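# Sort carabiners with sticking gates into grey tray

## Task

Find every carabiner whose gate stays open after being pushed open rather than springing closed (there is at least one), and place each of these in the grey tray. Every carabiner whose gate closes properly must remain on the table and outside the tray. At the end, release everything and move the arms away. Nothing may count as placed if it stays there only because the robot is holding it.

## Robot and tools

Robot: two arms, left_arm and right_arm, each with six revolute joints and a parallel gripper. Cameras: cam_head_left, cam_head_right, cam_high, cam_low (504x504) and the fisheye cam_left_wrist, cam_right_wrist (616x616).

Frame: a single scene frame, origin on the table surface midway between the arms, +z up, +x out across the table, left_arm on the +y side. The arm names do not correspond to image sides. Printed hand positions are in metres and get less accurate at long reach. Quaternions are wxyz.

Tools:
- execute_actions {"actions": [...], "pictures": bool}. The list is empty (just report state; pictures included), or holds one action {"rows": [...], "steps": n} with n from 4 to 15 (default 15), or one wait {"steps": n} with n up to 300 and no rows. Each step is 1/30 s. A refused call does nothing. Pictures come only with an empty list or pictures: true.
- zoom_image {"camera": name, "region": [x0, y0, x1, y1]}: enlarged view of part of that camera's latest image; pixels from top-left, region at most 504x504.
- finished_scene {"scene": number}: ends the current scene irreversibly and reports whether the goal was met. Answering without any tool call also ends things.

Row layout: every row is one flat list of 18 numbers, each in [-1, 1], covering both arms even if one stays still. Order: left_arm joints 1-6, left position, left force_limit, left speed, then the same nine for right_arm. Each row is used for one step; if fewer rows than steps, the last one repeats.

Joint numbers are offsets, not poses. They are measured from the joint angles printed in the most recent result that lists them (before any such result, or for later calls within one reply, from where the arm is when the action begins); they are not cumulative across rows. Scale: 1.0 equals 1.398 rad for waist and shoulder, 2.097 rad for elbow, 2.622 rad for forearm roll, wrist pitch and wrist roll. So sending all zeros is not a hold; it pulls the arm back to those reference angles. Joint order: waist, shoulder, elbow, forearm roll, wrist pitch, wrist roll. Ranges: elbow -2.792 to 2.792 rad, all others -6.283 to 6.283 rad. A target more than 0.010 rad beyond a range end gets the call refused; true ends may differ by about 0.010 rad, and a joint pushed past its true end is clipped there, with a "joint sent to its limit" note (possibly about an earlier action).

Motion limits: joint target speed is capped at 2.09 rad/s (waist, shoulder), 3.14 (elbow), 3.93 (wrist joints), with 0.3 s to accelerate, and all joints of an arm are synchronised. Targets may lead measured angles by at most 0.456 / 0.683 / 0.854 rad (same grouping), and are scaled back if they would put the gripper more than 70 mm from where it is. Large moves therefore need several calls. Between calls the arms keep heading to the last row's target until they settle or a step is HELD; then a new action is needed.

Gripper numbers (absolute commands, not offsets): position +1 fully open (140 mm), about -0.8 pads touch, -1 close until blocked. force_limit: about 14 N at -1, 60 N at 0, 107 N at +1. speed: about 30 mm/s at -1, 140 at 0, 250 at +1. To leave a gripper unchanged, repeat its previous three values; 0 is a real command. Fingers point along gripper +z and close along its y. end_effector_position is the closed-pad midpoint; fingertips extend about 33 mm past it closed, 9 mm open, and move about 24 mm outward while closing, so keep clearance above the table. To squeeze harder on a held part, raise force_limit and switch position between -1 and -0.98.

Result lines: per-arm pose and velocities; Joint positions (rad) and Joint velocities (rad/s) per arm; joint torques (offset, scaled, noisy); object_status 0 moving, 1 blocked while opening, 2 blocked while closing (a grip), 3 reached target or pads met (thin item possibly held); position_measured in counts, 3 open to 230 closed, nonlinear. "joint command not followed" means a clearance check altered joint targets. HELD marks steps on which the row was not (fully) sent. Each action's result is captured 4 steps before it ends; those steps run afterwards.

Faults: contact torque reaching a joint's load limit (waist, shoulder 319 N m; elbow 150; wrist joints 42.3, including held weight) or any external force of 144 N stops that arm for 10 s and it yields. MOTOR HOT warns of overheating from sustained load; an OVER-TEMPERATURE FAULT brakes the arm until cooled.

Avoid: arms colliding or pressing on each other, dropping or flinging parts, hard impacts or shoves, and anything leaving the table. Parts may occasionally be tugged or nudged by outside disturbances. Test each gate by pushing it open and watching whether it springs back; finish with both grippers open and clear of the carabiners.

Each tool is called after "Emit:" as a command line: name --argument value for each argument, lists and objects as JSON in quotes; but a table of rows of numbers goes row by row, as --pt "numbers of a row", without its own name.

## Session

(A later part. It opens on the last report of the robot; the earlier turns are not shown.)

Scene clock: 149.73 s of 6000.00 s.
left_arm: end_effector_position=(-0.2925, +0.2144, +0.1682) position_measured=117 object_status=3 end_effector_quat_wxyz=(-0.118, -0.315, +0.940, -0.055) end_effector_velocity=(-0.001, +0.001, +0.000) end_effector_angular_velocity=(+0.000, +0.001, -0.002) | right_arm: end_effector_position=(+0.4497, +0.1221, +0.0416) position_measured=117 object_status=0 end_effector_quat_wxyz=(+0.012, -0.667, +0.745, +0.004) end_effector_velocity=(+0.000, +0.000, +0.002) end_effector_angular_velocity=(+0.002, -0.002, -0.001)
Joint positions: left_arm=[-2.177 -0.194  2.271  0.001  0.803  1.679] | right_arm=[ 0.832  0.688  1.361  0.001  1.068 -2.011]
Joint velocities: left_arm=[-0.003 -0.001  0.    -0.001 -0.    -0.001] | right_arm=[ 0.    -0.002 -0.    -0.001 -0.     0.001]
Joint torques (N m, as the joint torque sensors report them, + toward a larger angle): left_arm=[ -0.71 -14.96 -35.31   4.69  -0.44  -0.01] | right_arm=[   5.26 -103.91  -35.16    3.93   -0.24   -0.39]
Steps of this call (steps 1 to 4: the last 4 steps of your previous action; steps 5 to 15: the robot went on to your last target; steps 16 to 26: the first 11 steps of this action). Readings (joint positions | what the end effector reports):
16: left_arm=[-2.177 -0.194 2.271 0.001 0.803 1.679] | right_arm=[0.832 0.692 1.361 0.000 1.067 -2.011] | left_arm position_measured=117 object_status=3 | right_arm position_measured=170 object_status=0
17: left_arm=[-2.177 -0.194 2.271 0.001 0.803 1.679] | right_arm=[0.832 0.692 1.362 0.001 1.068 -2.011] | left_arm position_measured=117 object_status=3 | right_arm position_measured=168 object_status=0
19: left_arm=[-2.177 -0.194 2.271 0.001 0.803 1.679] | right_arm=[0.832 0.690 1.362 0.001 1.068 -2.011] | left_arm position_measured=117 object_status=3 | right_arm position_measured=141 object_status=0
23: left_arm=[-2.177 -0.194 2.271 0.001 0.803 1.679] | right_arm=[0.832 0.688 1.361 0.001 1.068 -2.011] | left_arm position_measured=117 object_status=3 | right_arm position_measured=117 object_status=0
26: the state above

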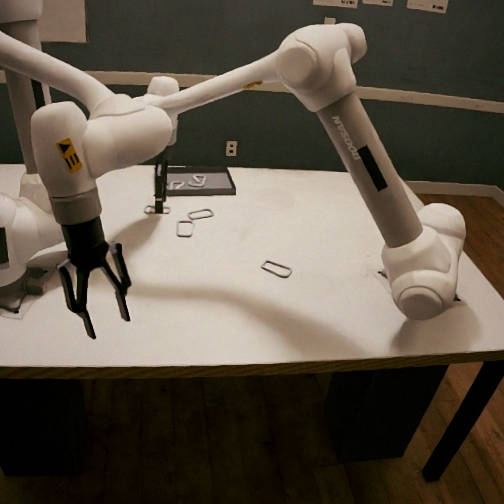

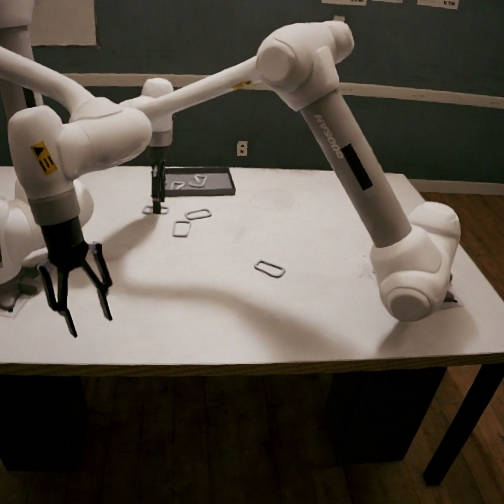

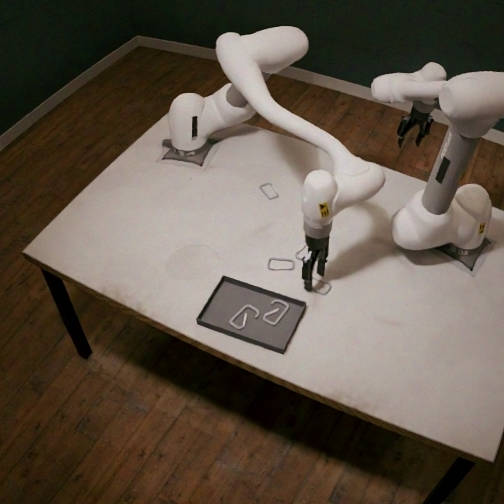

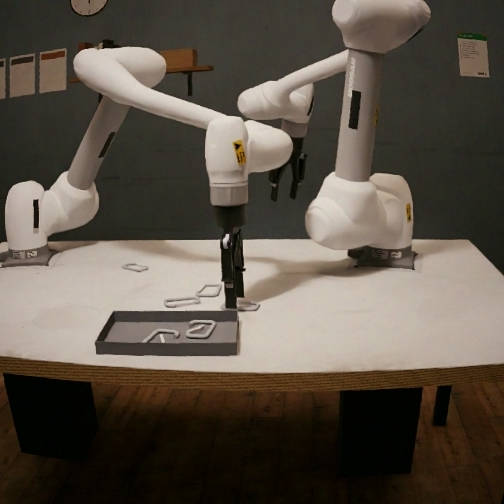

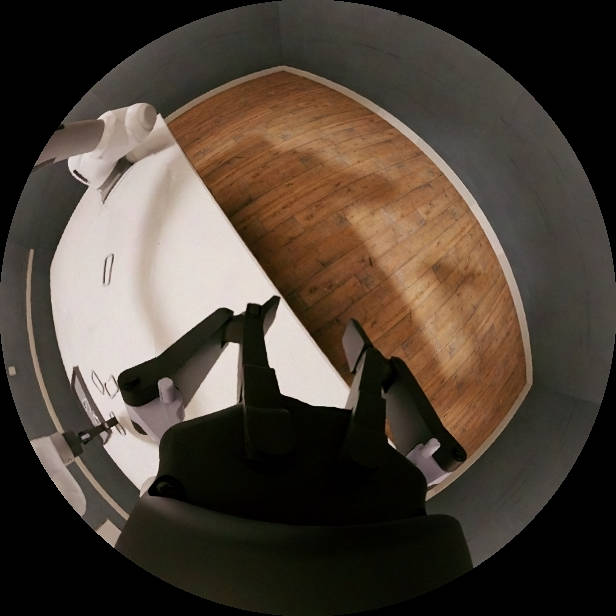

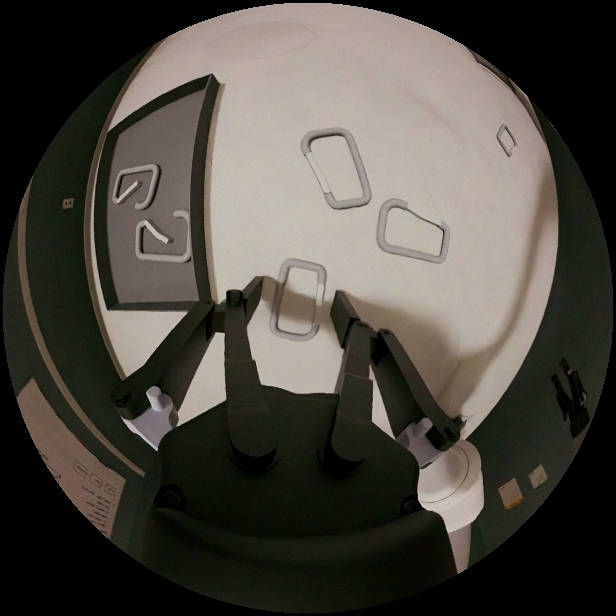

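Emit:
execute_actions --actions '[{"rows":[[0,0,0,0,0,0,0.1,-0.3,0.6,0,-0.025,0,0,0.013,0,0.1,-0.3,0.8],[0,0,0,0,0,0,0.1,-0.3,0.6,0,-0.025,0,0,0.013,0,0.1,-0.3,0.8],[0,0,0,0,0,0,0.1,-0.3,0.6,0,-0.025,0,0,0.013,0,0.1,-0.3,0.8],[0,0,0,0,0,0,0.1,-0.3,0.6,0,-0.025,0,0,0.013,0,0.1,-0.3,0.8],[0,0,0,0,0,0,0.1,-0.3,0.6,-0.047,-0.1345,0.121,0,-0.023,-0.147,0.1,-0.3,0.8]],"steps":15}]'

Emit:
execute_actions --actions '[{"steps":14}]' --pictures true

Scene clock: 150.33 s of 6000.00 s.
left_arm: end_effector_position=(-0.2925, +0.2144, +0.1682) position_measured=117 object_status=3 end_effector_quat_wxyz=(-0.118, -0.315, +0.940, -0.055) end_effector_velocity=(+0.000, -0.000, -0.001) end_effector_angular_velocity=(+0.001, -0.001, +0.002) | right_arm: end_effector_position=(+0.4419, +0.0551, +0.0751) position_measured=117 object_status=3 end_effector_quat_wxyz=(+0.012, -0.727, +0.687, +0.002) end_effector_velocity=(-0.041, -0.392, +0.002) end_effector_angular_velocity=(-0.044, -0.007, +1.029)
Joint positions: left_arm=[-2.177 -0.194  2.271  0.001  0.803  1.679] | right_arm=[ 0.798  0.573  1.493  0.001  1.051 -2.212]
Joint velocities: left_arm=[ 0.001  0.002  0.    -0.    -0.    -0.001] | right_arm=[-0.218 -0.494  0.827  0.    -0.299 -1.247]
Joint torques (N m, as the joint torque sensors report them, + toward a larger angle): left_arm=[ -0.21 -14.4  -35.23   4.82  -0.45   0.05] | right_arm=[   9.49 -105.95  -41.87    4.69   -0.47    0.5 ]
Steps of this call (steps 1 to 4: the last 4 steps of your previous action; steps 5 to 7: the robot went on to your last target; steps 8 to 18: the first 11 steps of this action). Readings (joint positions | what the end effector reports):
8: left_arm=[-2.177 -0.194 2.271 0.001 0.803 1.679] | right_arm=[0.832 0.688 1.361 0.000 1.068 -2.011] | left_arm position_measured=117 object_status=3 | right_arm position_measured=117 object_status=3
9: left_arm=[-2.177 -0.194 2.271 0.001 0.803 1.679] | right_arm=[0.832 0.685 1.361 0.000 1.071 -2.011] | left_arm position_measured=117 object_status=3 | right_arm position_measured=117 object_status=3
11: left_arm=[-2.177 -0.194 2.271 0.001 0.803 1.679] | right_arm=[0.832 0.666 1.361 0.000 1.088 -2.011] | left_arm position_measured=117 object_status=3 | right_arm position_measured=117 object_status=3
15: left_arm=[-2.177 -0.194 2.271 0.001 0.803 1.679] | right_arm=[0.822 0.625 1.400 0.000 1.084 -2.074] | left_arm position_measured=117 object_status=3 | right_arm position_measured=117 object_status=3
18: the state above

Scene clock: 150.80 s of 6000.00 s.
left_arm: end_effector_position=(-0.2925, +0.2144, +0.1682) position_measured=117 object_status=3 end_effector_quat_wxyz=(-0.118, -0.315, +0.940, -0.055) end_effector_velocity=(+0.000, -0.000, -0.000) end_effector_angular_velocity=(+0.000, -0.000, +0.001) | right_arm: end_effector_position=(+0.4330, -0.0033, +0.0746) position_measured=117 object_status=3 end_effector_quat_wxyz=(-0.010, +0.777, -0.630, -0.001) end_effector_velocity=(-0.000, -0.001, +0.000) end_effector_angular_velocity=(-0.000, -0.001, +0.003)
Joint positions: left_arm=[-2.177 -0.194  2.271  0.001  0.803  1.679] | right_arm=[ 0.766  0.5    1.615  0.001  1.007 -2.396]
Joint velocities: left_arm=[ 0.001 -0.     0.    -0.     0.    -0.   ] | right_arm=[-0.    -0.002  0.002 -0.001 -0.001 -0.002]
Joint torques (N m, as the joint torque sensors report them, + toward a larger angle): left_arm=[  0.14 -14.4  -35.51   4.68  -0.5   -0.02] | right_arm=[  3.41 -85.51 -34.46   3.9   -0.28  -0.35]
Kept back: nothing.
Steps of this call (steps 1 to 4: the last 4 steps of your previous action; steps 5 to 14: the robot went on to your last target). Readings (joint positions | what the end effector reports):
1: left_arm=[-2.177 -0.194 2.271 0.001 0.803 1.679] | right_arm=[0.790 0.557 1.521 0.001 1.041 -2.254] | left_arm position_measured=117 object_status=3 | right_arm position_measured=117 object_status=3
2: left_arm=[-2.177 -0.194 2.271 0.001 0.803 1.679] | right_arm=[0.783 0.541 1.547 0.001 1.031 -2.293] | left_arm position_measured=117 object_status=3 | right_arm position_measured=117 object_status=3
4: left_arm=[-2.177 -0.194 2.271 0.001 0.803 1.679] | right_arm=[0.773 0.516 1.589 0.001 1.017 -2.356] | left_arm position_measured=117 object_status=3 | right_arm position_measured=117 object_status=3
8: left_arm=[-2.177 -0.194 2.271 0.001 0.803 1.679] | right_arm=[0.766 0.501 1.613 0.001 1.008 -2.393] | left_arm position_measured=117 object_status=3 | right_arm position_measured=117 object_status=3
14: the state above

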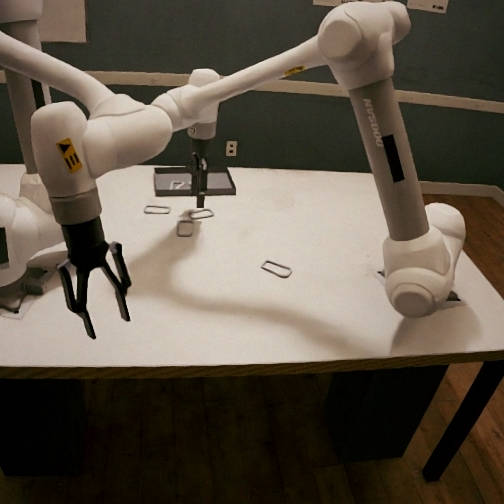

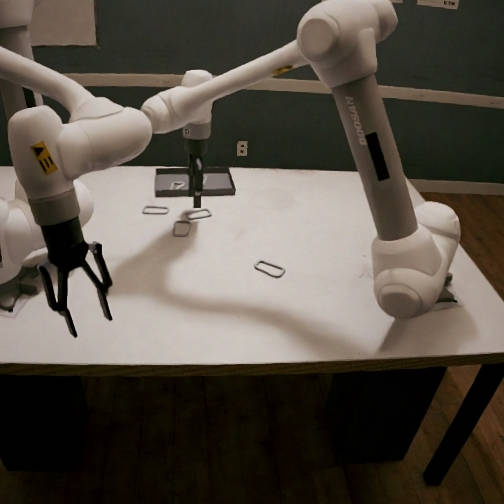

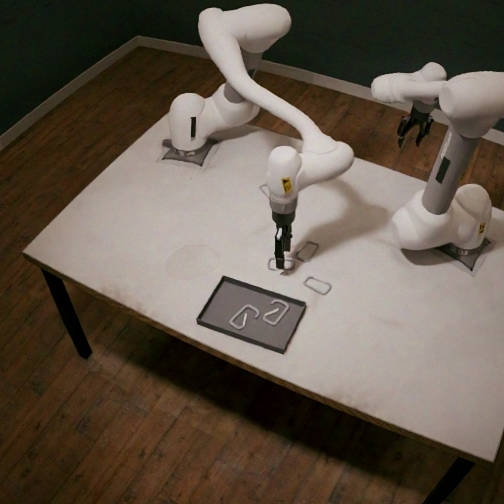

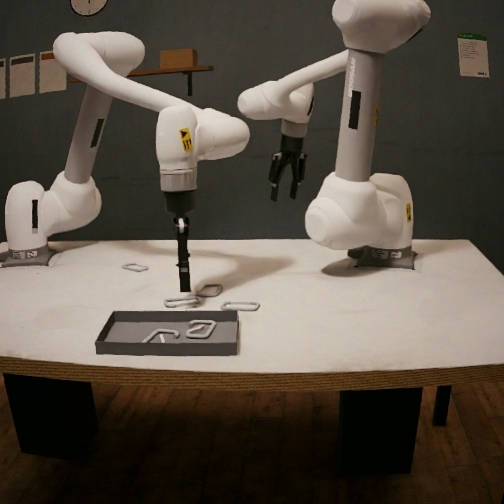

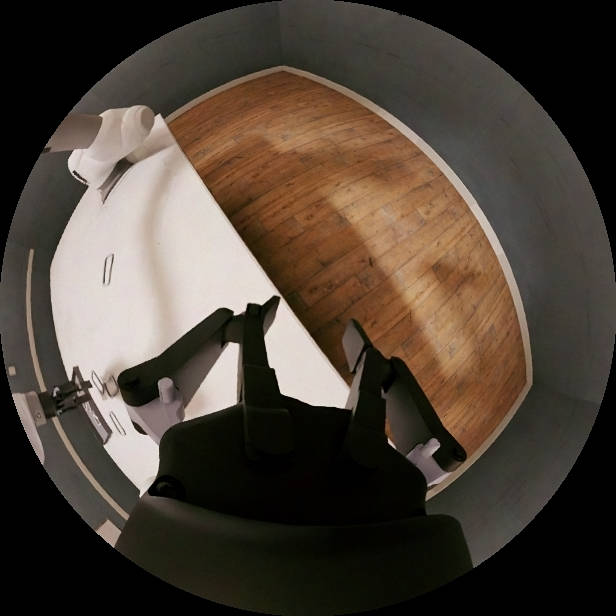

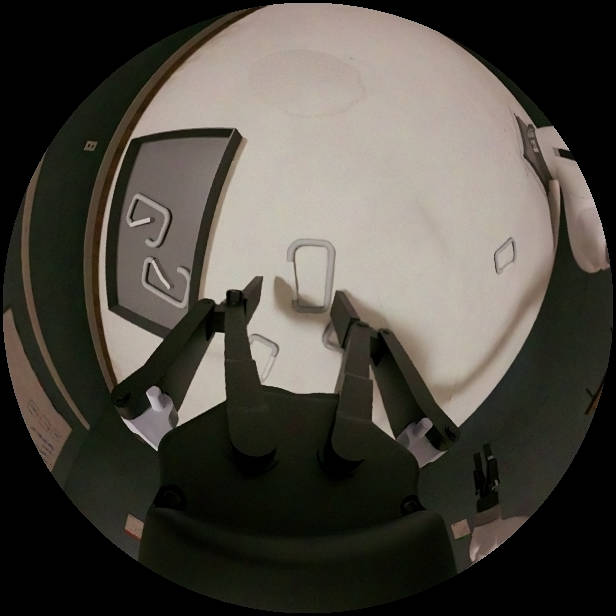

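Emit:
execute_actions --actions '[{"rows":[[0,0,0,0,0,0,0.1,-0.3,0.6,0.0111,0.0032,0.0215,0,-0.0189,0.006,0.1,-0.3,0.8]],"steps":15}]' --pictures true

Scene clock: 151.40 s of 6000.00 s.
left_arm: end_effector_position=(-0.2925, +0.2144, +0.1682) position_measured=117 object_status=3 end_effector_quat_wxyz=(-0.118, -0.315, +0.940, -0.055) end_effector_velocity=(+0.000, +0.000, +0.001) end_effector_angular_velocity=(-0.001, +0.001, -0.001) | right_arm: end_effector_position=(+0.4160, -0.0071, +0.0503) position_measured=117 object_status=3 end_effector_quat_wxyz=(-0.010, +0.777, -0.630, -0.001) end_effector_velocity=(-0.003, -0.000, -0.003) end_effector_angular_velocity=(+0.000, +0.000, +0.000)
Joint positions: left_arm=[-2.177 -0.194  2.271  0.001  0.803  1.679] | right_arm=[ 0.781  0.505  1.659  0.001  0.958 -2.38 ]
Joint velocities: left_arm=[-0.    -0.002  0.     0.     0.     0.001] | right_arm=[ 0.003  0.001  0.006  0.    -0.007  0.003]
Joint torques (N m, as the joint torque sensors report them, + toward a larger angle): left_arm=[ -0.77 -13.75 -35.3    4.66  -0.51   0.06] | right_arm=[  2.9  -88.45 -34.61   3.92  -0.39  -0.46]
Steps of this call (steps 1 to 7: the robot went on to your last target; steps 8 to 18: the first 11 steps of this action). Readings (joint positions | what the end effector reports):
8: left_arm=[-2.177 -0.194 2.271 0.001 0.803 1.679] | right_arm=[0.766 0.500 1.615 0.001 1.007 -2.396] | left_arm position_measured=117 object_status=3 | right_arm position_measured=117 object_status=3
9: left_arm=[-2.177 -0.194 2.271 0.001 0.803 1.679] | right_arm=[0.767 0.500 1.620 0.001 1.001 -2.395] | left_arm position_measured=117 object_status=3 | right_arm position_measured=117 object_status=3
11: left_arm=[-2.177 -0.194 2.271 0.001 0.803 1.679] | right_arm=[0.775 0.503 1.644 0.001 0.976 -2.386] | left_arm position_measured=117 object_status=3 | right_arm position_measured=117 object_status=3
15: left_arm=[-2.177 -0.194 2.271 0.001 0.803 1.679] | right_arm=[0.780 0.504 1.658 0.001 0.960 -2.381] | left_arm position_measured=117 object_status=3 | right_arm position_measured=117 object_status=3
18: the state above

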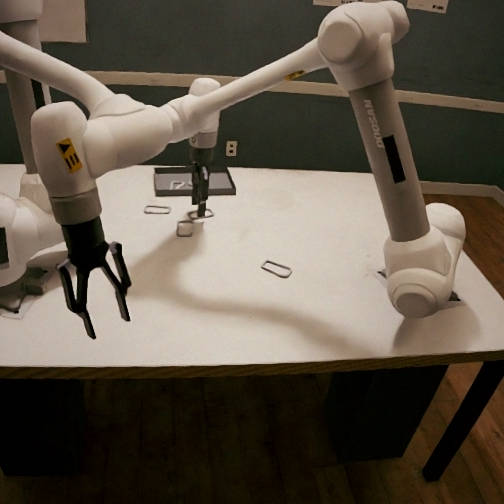

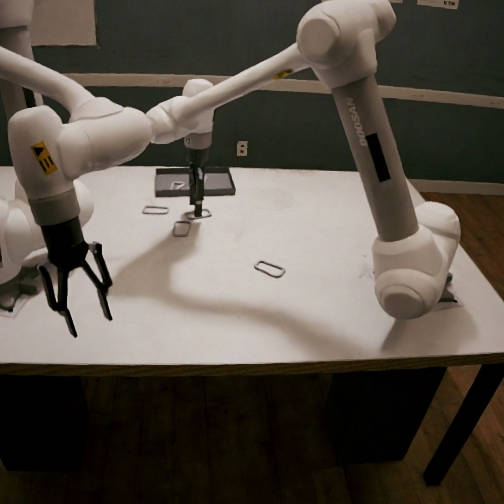

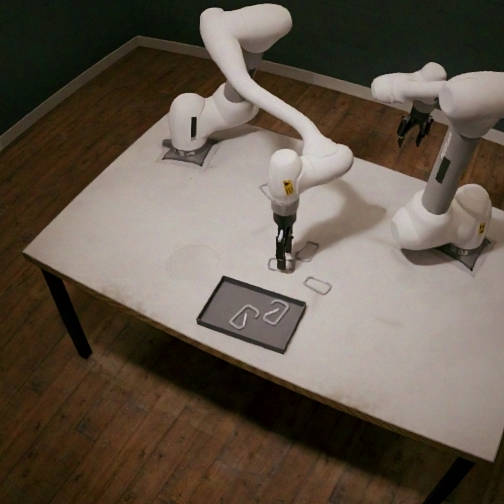

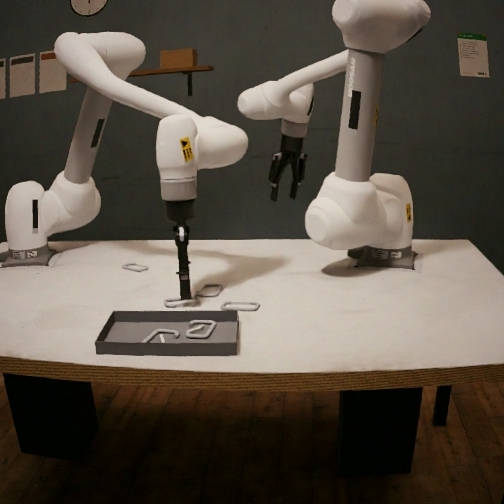

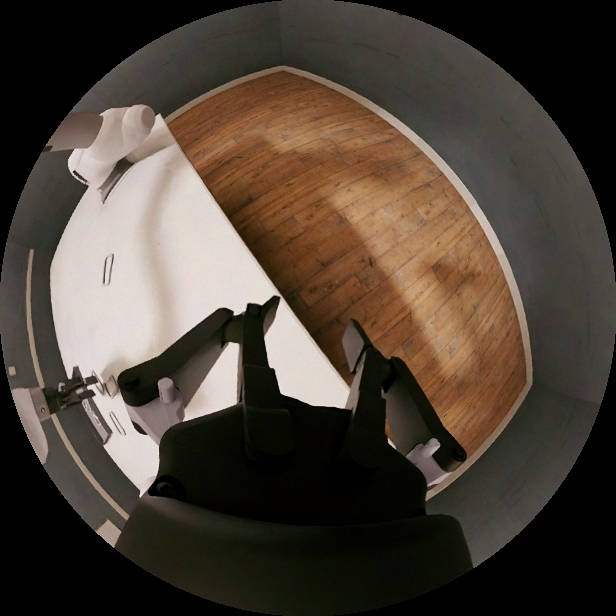

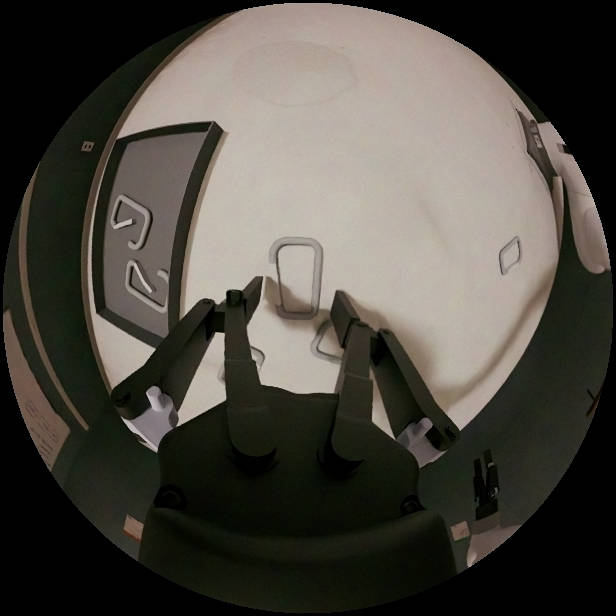

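Emit:
execute_actions --actions '[{"rows":[[0,0,0,0,0,0,0.1,-0.3,0.6,-0.0052,-0.004,0.009,0,-0.004,-0.0028,0.1,-0.3,0.8],[0,0,0,0,0,0,0.1,-0.3,0.6,-0.0052,-0.004,0.009,0,-0.004,-0.0028,0.1,-0.3,0.8],[0,0,0,0,0,0,0.1,-0.3,0.6,-0.0052,-0.004,0.009,0,-0.004,-0.0028,0.1,-0.3,0.8],[0,0,0,0,0,0,0.1,-0.3,0.6,-0.0052,0.0024,0.0108,0,-0.01,-0.0028,0.1,-0.3,0.8]],"steps":15}]' --pictures true

Scene clock: 151.97 s of 6000.00 s.
left_arm: end_effector_position=(-0.2925, +0.2144, +0.1682) position_measured=117 object_status=3 end_effector_quat_wxyz=(-0.118, -0.315, +0.940, -0.055) end_effector_velocity=(-0.000, +0.000, +0.000) end_effector_angular_velocity=(-0.002, -0.001, -0.004) | right_arm: end_effector_position=(+0.4169, -0.0152, +0.0378) position_measured=117 object_status=3 end_effector_quat_wxyz=(-0.010, +0.777, -0.630, -0.001) end_effector_velocity=(+0.001, -0.001, -0.008) end_effector_angular_velocity=(-0.001, +0.001, +0.001)
Joint positions: left_arm=[-2.177 -0.194  2.271  0.001  0.803  1.679] | right_arm=[ 0.774  0.507  1.682  0.001  0.933 -2.388]
Joint velocities: left_arm=[-0.001 -0.    -0.     0.001 -0.     0.002] | right_arm=[-0.002  0.007  0.006 -0.    -0.011 -0.003]
Joint torques (N m, as the joint torque sensors report them, + toward a larger angle): left_arm=[ -0.64 -14.97 -35.24   4.67  -0.64   0.03] | right_arm=[  5.83 -85.07 -32.81   3.78  -0.06  -0.18]
Steps of this call (steps 1 to 4: the last 4 steps of your previous action; steps 5 to 6: the robot went on to your last target; steps 7 to 17: the first 11 steps of this action). Readings (joint positions | what the end effector reports):
7: left_arm=[-2.177 -0.194 2.271 0.001 0.803 1.679] | right_arm=[0.781 0.505 1.660 0.001 0.958 -2.380] | left_arm position_measured=117 object_status=3 | right_arm position_measured=117 object_status=3
8: left_arm=[-2.177 -0.194 2.271 0.001 0.803 1.679] | right_arm=[0.780 0.504 1.664 0.001 0.956 -2.381] | left_arm position_measured=117 object_status=3 | right_arm position_measured=117 object_status=3
10: left_arm=[-2.177 -0.194 2.271 0.001 0.803 1.679] | right_arm=[0.777 0.501 1.673 0.001 0.951 -2.385] | left_arm position_measured=117 object_status=3 | right_arm position_measured=117 object_status=3
14: left_arm=[-2.177 -0.194 2.271 0.001 0.803 1.679] | right_arm=[0.774 0.506 1.681 0.001 0.935 -2.387] | left_arm position_measured=117 object_status=3 | right_arm position_measured=117 object_status=3
17: the state above

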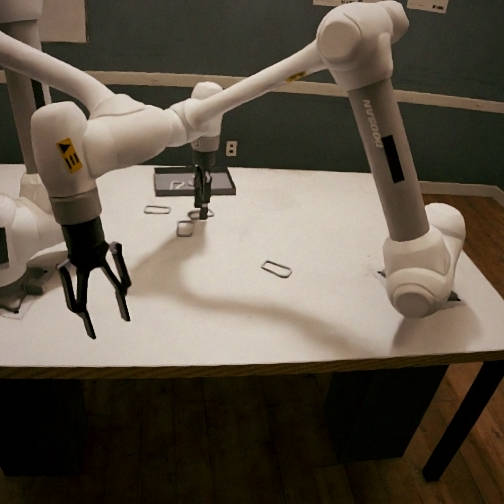

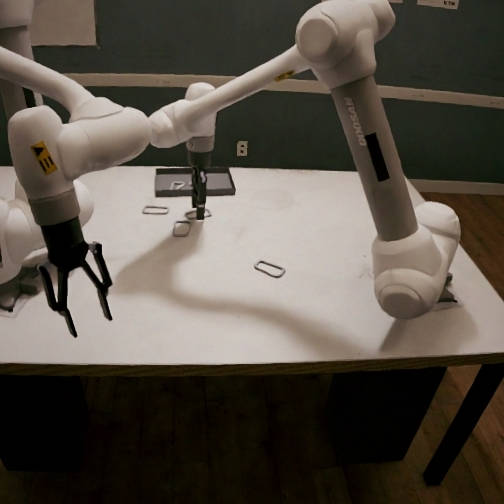

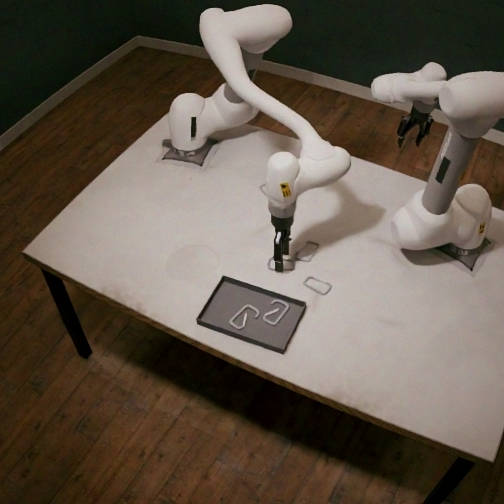

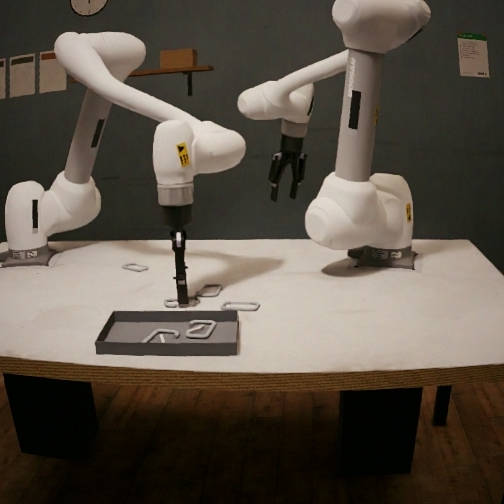

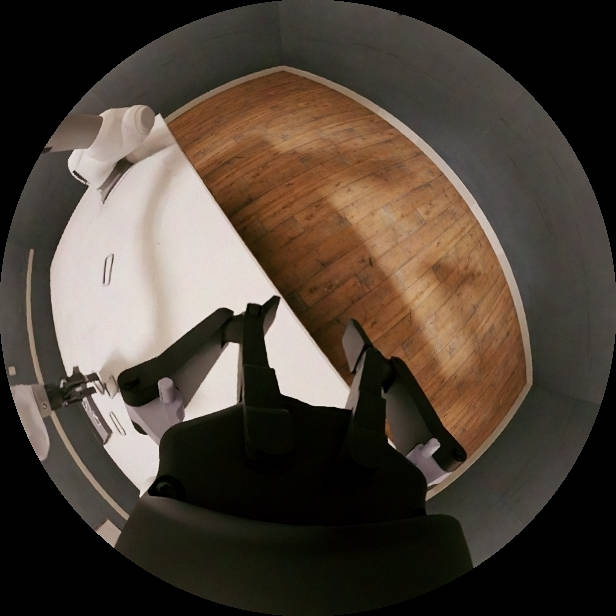

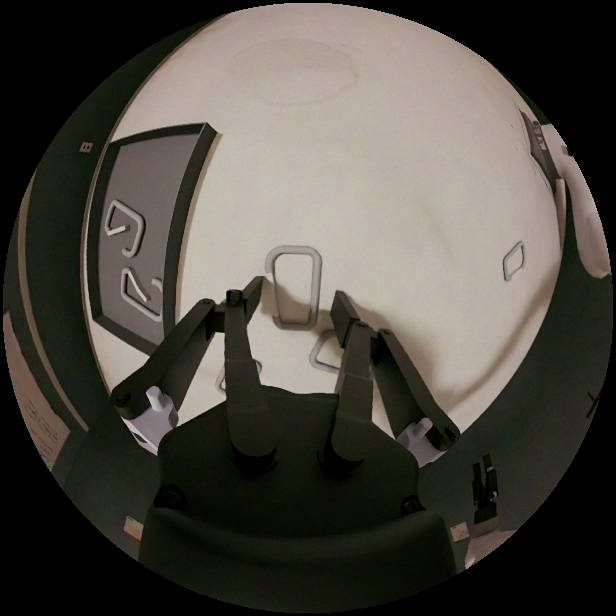

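Emit:
execute_actions --actions '[{"rows":[[0,0,0,0,0,0,0.1,-0.3,0.6,0,0,0,0,0,0,-0.36,-0.3,0.2]],"steps":14}]' --pictures true

Emit:
execute_actions --actions '[{"rows":[[0,0,0,0,0,0,0.1,-0.3,0.6,0,-0.003,0,0,0,0,0.1,-0.3,0.8]],"steps":15}]' --pictures true

Scene clock: 152.43 s of 6000.00 s.
left_arm: end_effector_position=(-0.2925, +0.2144, +0.1682) position_measured=117 object_status=3 end_effector_quat_wxyz=(-0.118, -0.315, +0.940, -0.055) end_effector_velocity=(+0.000, -0.000, +0.001) end_effector_angular_velocity=(-0.002, +0.001, +0.000) | right_arm: end_effector_position=(+0.4171, -0.0151, +0.0379) position_measured=174 object_status=0 end_effector_quat_wxyz=(-0.010, +0.777, -0.630, -0.001) end_effector_velocity=(-0.000, +0.000, -0.000) end_effector_angular_velocity=(+0.000, -0.000, +0.000)
Joint positions: left_arm=[-2.177 -0.194  2.271  0.001  0.803  1.679] | right_arm=[ 0.774  0.507  1.682  0.001  0.933 -2.388]
Joint velocities: left_arm=[ 0.    -0.002  0.     0.001 -0.    -0.   ] | right_arm=[ 0. -0.  0. -0. -0.  0.]
Joint torques (N m, as the joint torque sensors report them, + toward a larger angle): left_arm=[ -0.25 -14.88 -35.44   4.69  -0.43   0.04] | right_arm=[ -0.75 -56.18 -18.88   1.73  -2.26  -0.23]
Steps of this call (steps 1 to 4: the last 4 steps of your previous action; steps 5 to 14: the first 10 steps of this action). Readings (joint positions | what the end effector reports):
5: left_arm=[-2.177 -0.194 2.271 0.001 0.803 1.679] | right_arm=[0.774 0.508 1.682 0.001 0.932 -2.388] | left_arm position_measured=117 object_status=3 | right_arm position_measured=117 object_status=0
6: left_arm=[-2.177 -0.194 2.271 0.001 0.803 1.679] | right_arm=[0.774 0.508 1.682 0.001 0.932 -2.388] | left_arm position_measured=117 object_status=3 | right_arm position_measured=120 object_status=0
8: left_arm=[-2.177 -0.194 2.271 0.001 0.803 1.679] | right_arm=[0.774 0.508 1.682 0.001 0.932 -2.388] | left_arm position_measured=117 object_status=3 | right_arm position_measured=137 object_status=0
12: left_arm=[-2.177 -0.194 2.271 0.001 0.803 1.679] | right_arm=[0.774 0.507 1.682 0.001 0.933 -2.388] | left_arm position_measured=117 object_status=3 | right_arm position_measured=171 object_status=0
14: the state above

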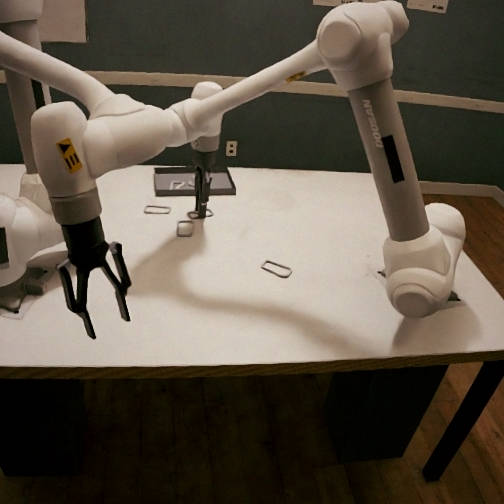

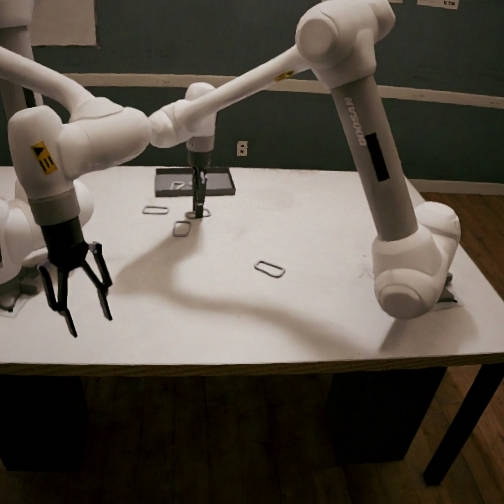

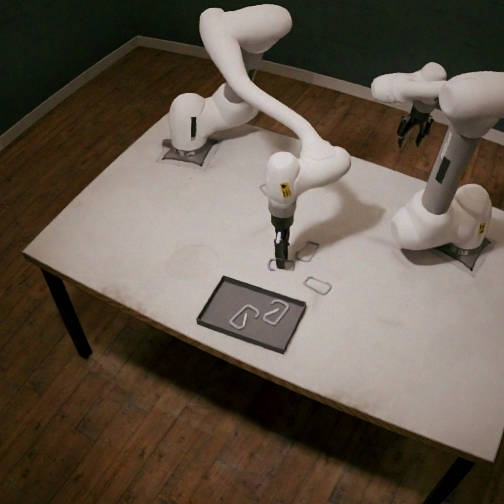

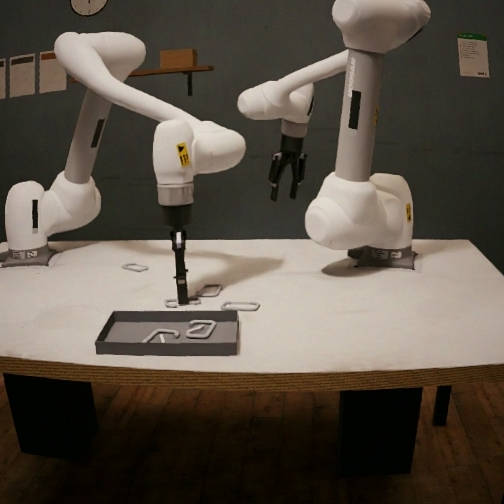

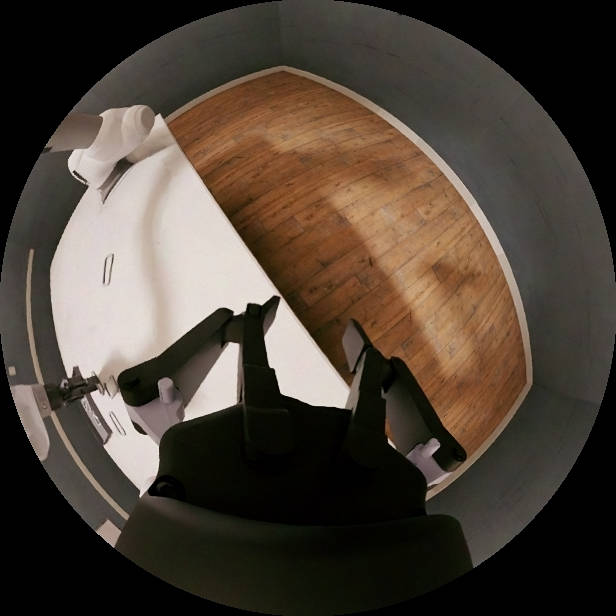

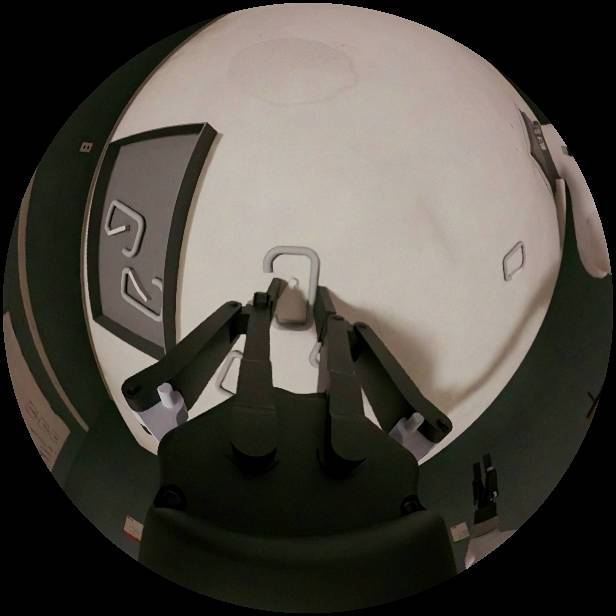

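Scene clock: 152.93 s of 6000.00 s.
left_arm: end_effector_position=(-0.2925, +0.2144, +0.1682) position_measured=117 object_status=3 end_effector_quat_wxyz=(-0.118, -0.315, +0.940, -0.055) end_effector_velocity=(-0.000, +0.000, +0.001) end_effector_angular_velocity=(-0.002, +0.001, -0.002) | right_arm: end_effector_position=(+0.4173, -0.0148, +0.0410) position_measured=117 object_status=0 end_effector_quat_wxyz=(-0.012, +0.777, -0.630, -0.001) end_effector_velocity=(+0.000, +0.001, +0.000) end_effector_angular_velocity=(+0.000, -0.001, +0.000)
Joint positions: left_arm=[-2.177 -0.194  2.271  0.001  0.803  1.679] | right_arm=[ 0.774  0.503  1.682  0.001  0.933 -2.388]
Joint velocities: left_arm=[-0.001 -0.002  0.     0.001 -0.     0.   ] | right_arm=[ 0.     0.    -0.001 -0.    -0.     0.001]
Joint torques (N m, as the joint torque sensors report them, + toward a larger angle): left_arm=[ -1.02 -14.94 -35.69   4.66  -0.47  -0.04] | right_arm=[  4.39 -84.24 -32.44   3.86   0.01  -0.41]
Steps of this call (steps 1 to 4: the last 4 steps of your previous action; steps 5 to 15: the first 11 steps of this action, its rows measured from where the robot was after step 4). Readings (joint positions | what the end effector reports):
4: left_arm=[-2.177 -0.194 2.271 0.001 0.803 1.679] | right_arm=[0.774 0.507 1.682 0.001 0.933 -2.388] | left_arm position_measured=117 object_status=3 | right_arm position_measured=174 object_status=3
5: left_arm=[-2.177 -0.194 2.271 0.001 0.803 1.679] | right_arm=[0.774 0.507 1.682 0.001 0.933 -2.388] | left_arm position_measured=117 object_status=3 | right_arm position_measured=174 object_status=0
6: left_arm=[-2.177 -0.194 2.271 0.001 0.803 1.679] | right_arm=[0.774 0.507 1.682 0.001 0.933 -2.388] | left_arm position_measured=117 object_status=3 | right_arm position_measured=170 object_status=0
8: left_arm=[-2.177 -0.194 2.271 0.001 0.803 1.679] | right_arm=[0.774 0.505 1.682 0.001 0.933 -2.388] | left_arm position_measured=117 object_status=3 | right_arm position_measured=145 object_status=0
12: left_arm=[-2.177 -0.194 2.271 0.001 0.803 1.679] | right_arm=[0.774 0.504 1.682 0.001 0.933 -2.388] | left_arm position_measured=117 object_status=3 | right_arm position_measured=117 object_status=0
15: the state above

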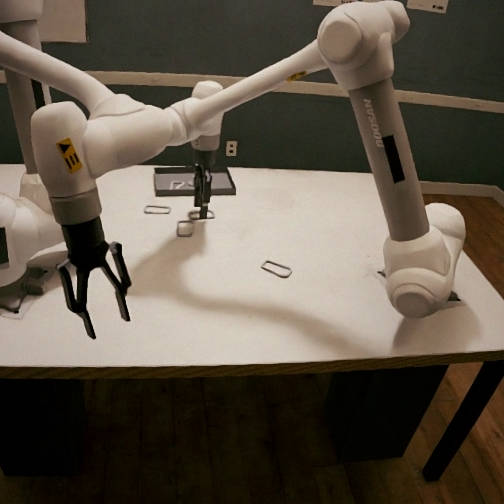

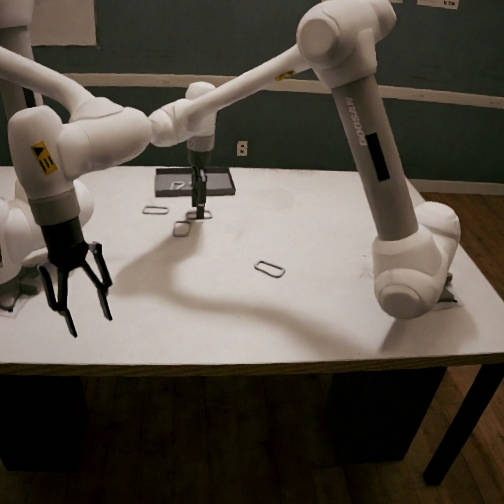

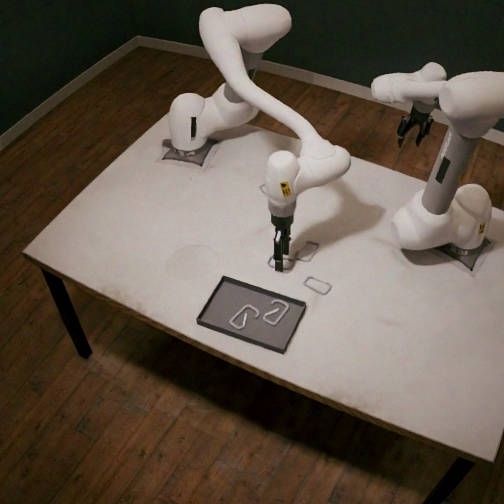

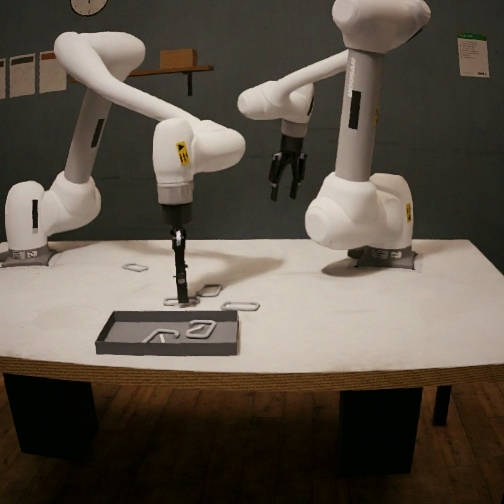

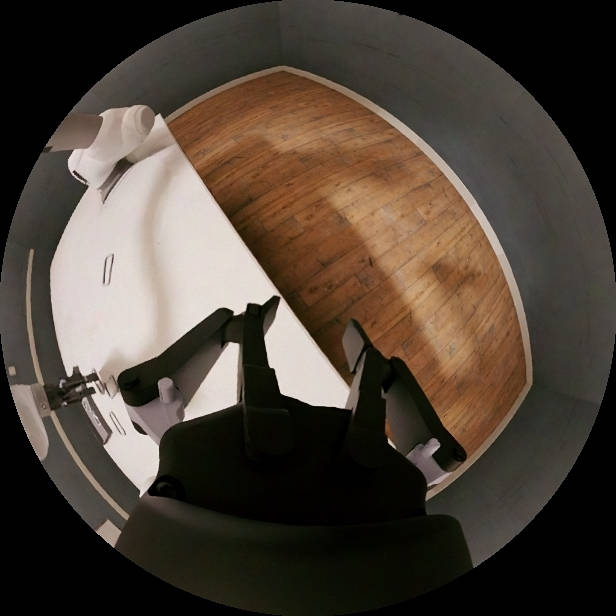

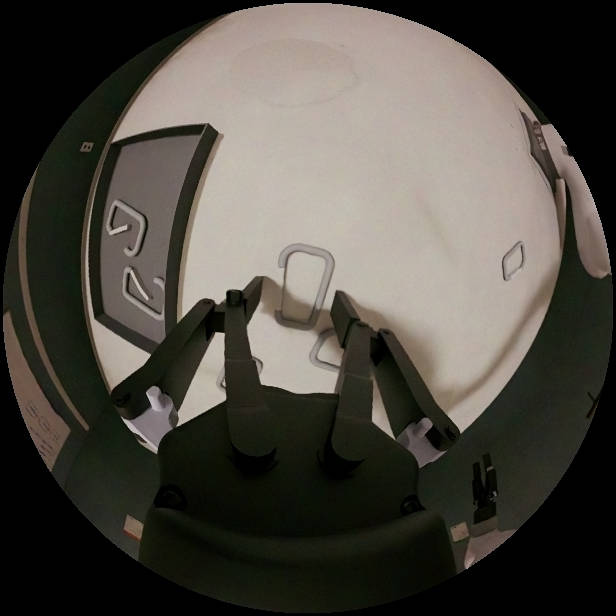

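Emit:
execute_actions --actions '[{"rows":[[0,0,0,0,0,0,0.1,-0.3,0.6,0,-0.1,0,0,0.053,0,0.1,-0.3,0.8]],"steps":15}]'

Emit:
execute_actions --actions '[{"steps":8}]'

Emit:
finished_scene --scene 1

Scene clock: 153.43 s of 6000.00 s.
left_arm: end_effector_position=(-0.2925, +0.2144, +0.1682) position_measured=117 object_status=3 end_effector_quat_wxyz=(-0.118, -0.315, +0.940, -0.055) end_effector_velocity=(+0.001, -0.001, +0.000) end_effector_angular_velocity=(-0.001, -0.001, -0.001) | right_arm: end_effector_position=(+0.3967, -0.0443, +0.1408) position_measured=117 object_status=3 end_effector_quat_wxyz=(-0.013, +0.777, -0.630, -0.001) end_effector_velocity=(-0.021, -0.029, +0.072) end_effector_angular_velocity=(-0.005, +0.004, -0.001)
Joint positions: left_arm=[-2.177 -0.194  2.271  0.001  0.803  1.679] | right_arm=[ 0.774  0.368  1.681  0.001  1.066 -2.388]
Joint velocities: left_arm=[ 0.003 -0.001  0.     0.    -0.     0.003] | right_arm=[ 0.    -0.102  0.003  0.     0.105  0.001]
Joint torques (N m, as the joint torque sensors report them, + toward a larger angle): left_arm=[ -0.1  -14.17 -35.19   4.7   -0.47  -0.02] | right_arm=[  1.18 -46.29 -28.96   3.14  -0.48  -0.39]
Steps of this call (steps 1 to 4: the last 4 steps of your previous action; steps 5 to 15: the first 11 steps of this action). Readings (joint positions | what the end effector reports):
5: left_arm=[-2.177 -0.194 2.271 0.001 0.803 1.679] | right_arm=[0.774 0.503 1.682 0.001 0.933 -2.388] | left_arm position_measured=117 object_status=3 | right_arm position_measured=117 object_status=3
6: left_arm=[-2.177 -0.194 2.271 0.001 0.803 1.679] | right_arm=[0.774 0.500 1.682 0.001 0.936 -2.388] | left_arm position_measured=117 object_status=3 | right_arm position_measured=117 object_status=3
8: left_arm=[-2.177 -0.194 2.271 0.001 0.803 1.679] | right_arm=[0.774 0.471 1.682 0.001 0.966 -2.388] | left_arm position_measured=117 object_status=3 | right_arm position_measured=117 object_status=3
12: left_arm=[-2.177 -0.194 2.271 0.001 0.803 1.679] | right_arm=[0.774 0.396 1.681 0.001 1.039 -2.388] | left_arm position_measured=117 object_status=3 | right_arm position_measured=117 object_status=3
15: the state above

Scene clock: 153.70 s of 6000.00 s.
left_arm: end_effector_position=(-0.2925, +0.2144, +0.1682) position_measured=117 object_status=3 end_effector_quat_wxyz=(-0.118, -0.315, +0.940, -0.055) end_effector_velocity=(+0.000, -0.000, +0.001) end_effector_angular_velocity=(-0.001, +0.001, +0.001) | right_arm: end_effector_position=(+0.3957, -0.0459, +0.1440) position_measured=117 object_status=3 end_effector_quat_wxyz=(-0.012, +0.777, -0.630, -0.001) end_effector_velocity=(-0.000, -0.000, +0.000) end_effector_angular_velocity=(-0.001, +0.001, -0.001)
Joint positions: left_arm=[-2.177 -0.194  2.271  0.001  0.803  1.679] | right_arm=[ 0.774  0.364  1.682  0.001  1.072 -2.388]
Joint velocities: left_arm=[ 0.001 -0.001 -0.     0.     0.    -0.   ] | right_arm=[ 0.    -0.    -0.     0.001  0.001  0.001]
Joint torques (N m, as the joint torque sensors report them, + toward a larger angle): left_arm=[ -0.64 -14.52 -35.4    4.74  -0.54   0.06] | right_arm=[  3.66 -73.65 -35.07   3.94   0.09  -0.26]
Kept back: nothing.
Steps of this call (steps 1 to 4: the last 4 steps of your previous action; steps 5 to 8: the robot went on to your last target). Readings (joint positions | what the end effector reports):
1: left_arm=[-2.177 -0.194 2.271 0.001 0.803 1.679] | right_arm=[0.774 0.366 1.682 0.001 1.069 -2.388] | left_arm position_measured=117 object_status=3 | right_arm position_measured=117 object_status=3
2: left_arm=[-2.177 -0.194 2.271 0.001 0.803 1.679] | right_arm=[0.774 0.365 1.682 0.001 1.070 -2.388] | left_arm position_measured=117 object_status=3 | right_arm position_measured=117 object_status=3
4: left_arm=[-2.177 -0.194 2.271 0.001 0.803 1.679] | right_arm=[0.774 0.364 1.682 0.001 1.071 -2.388] | left_arm position_measured=117 object_status=3 | right_arm position_measured=117 object_status=3
8: the state above

The scene is finished: the task was done.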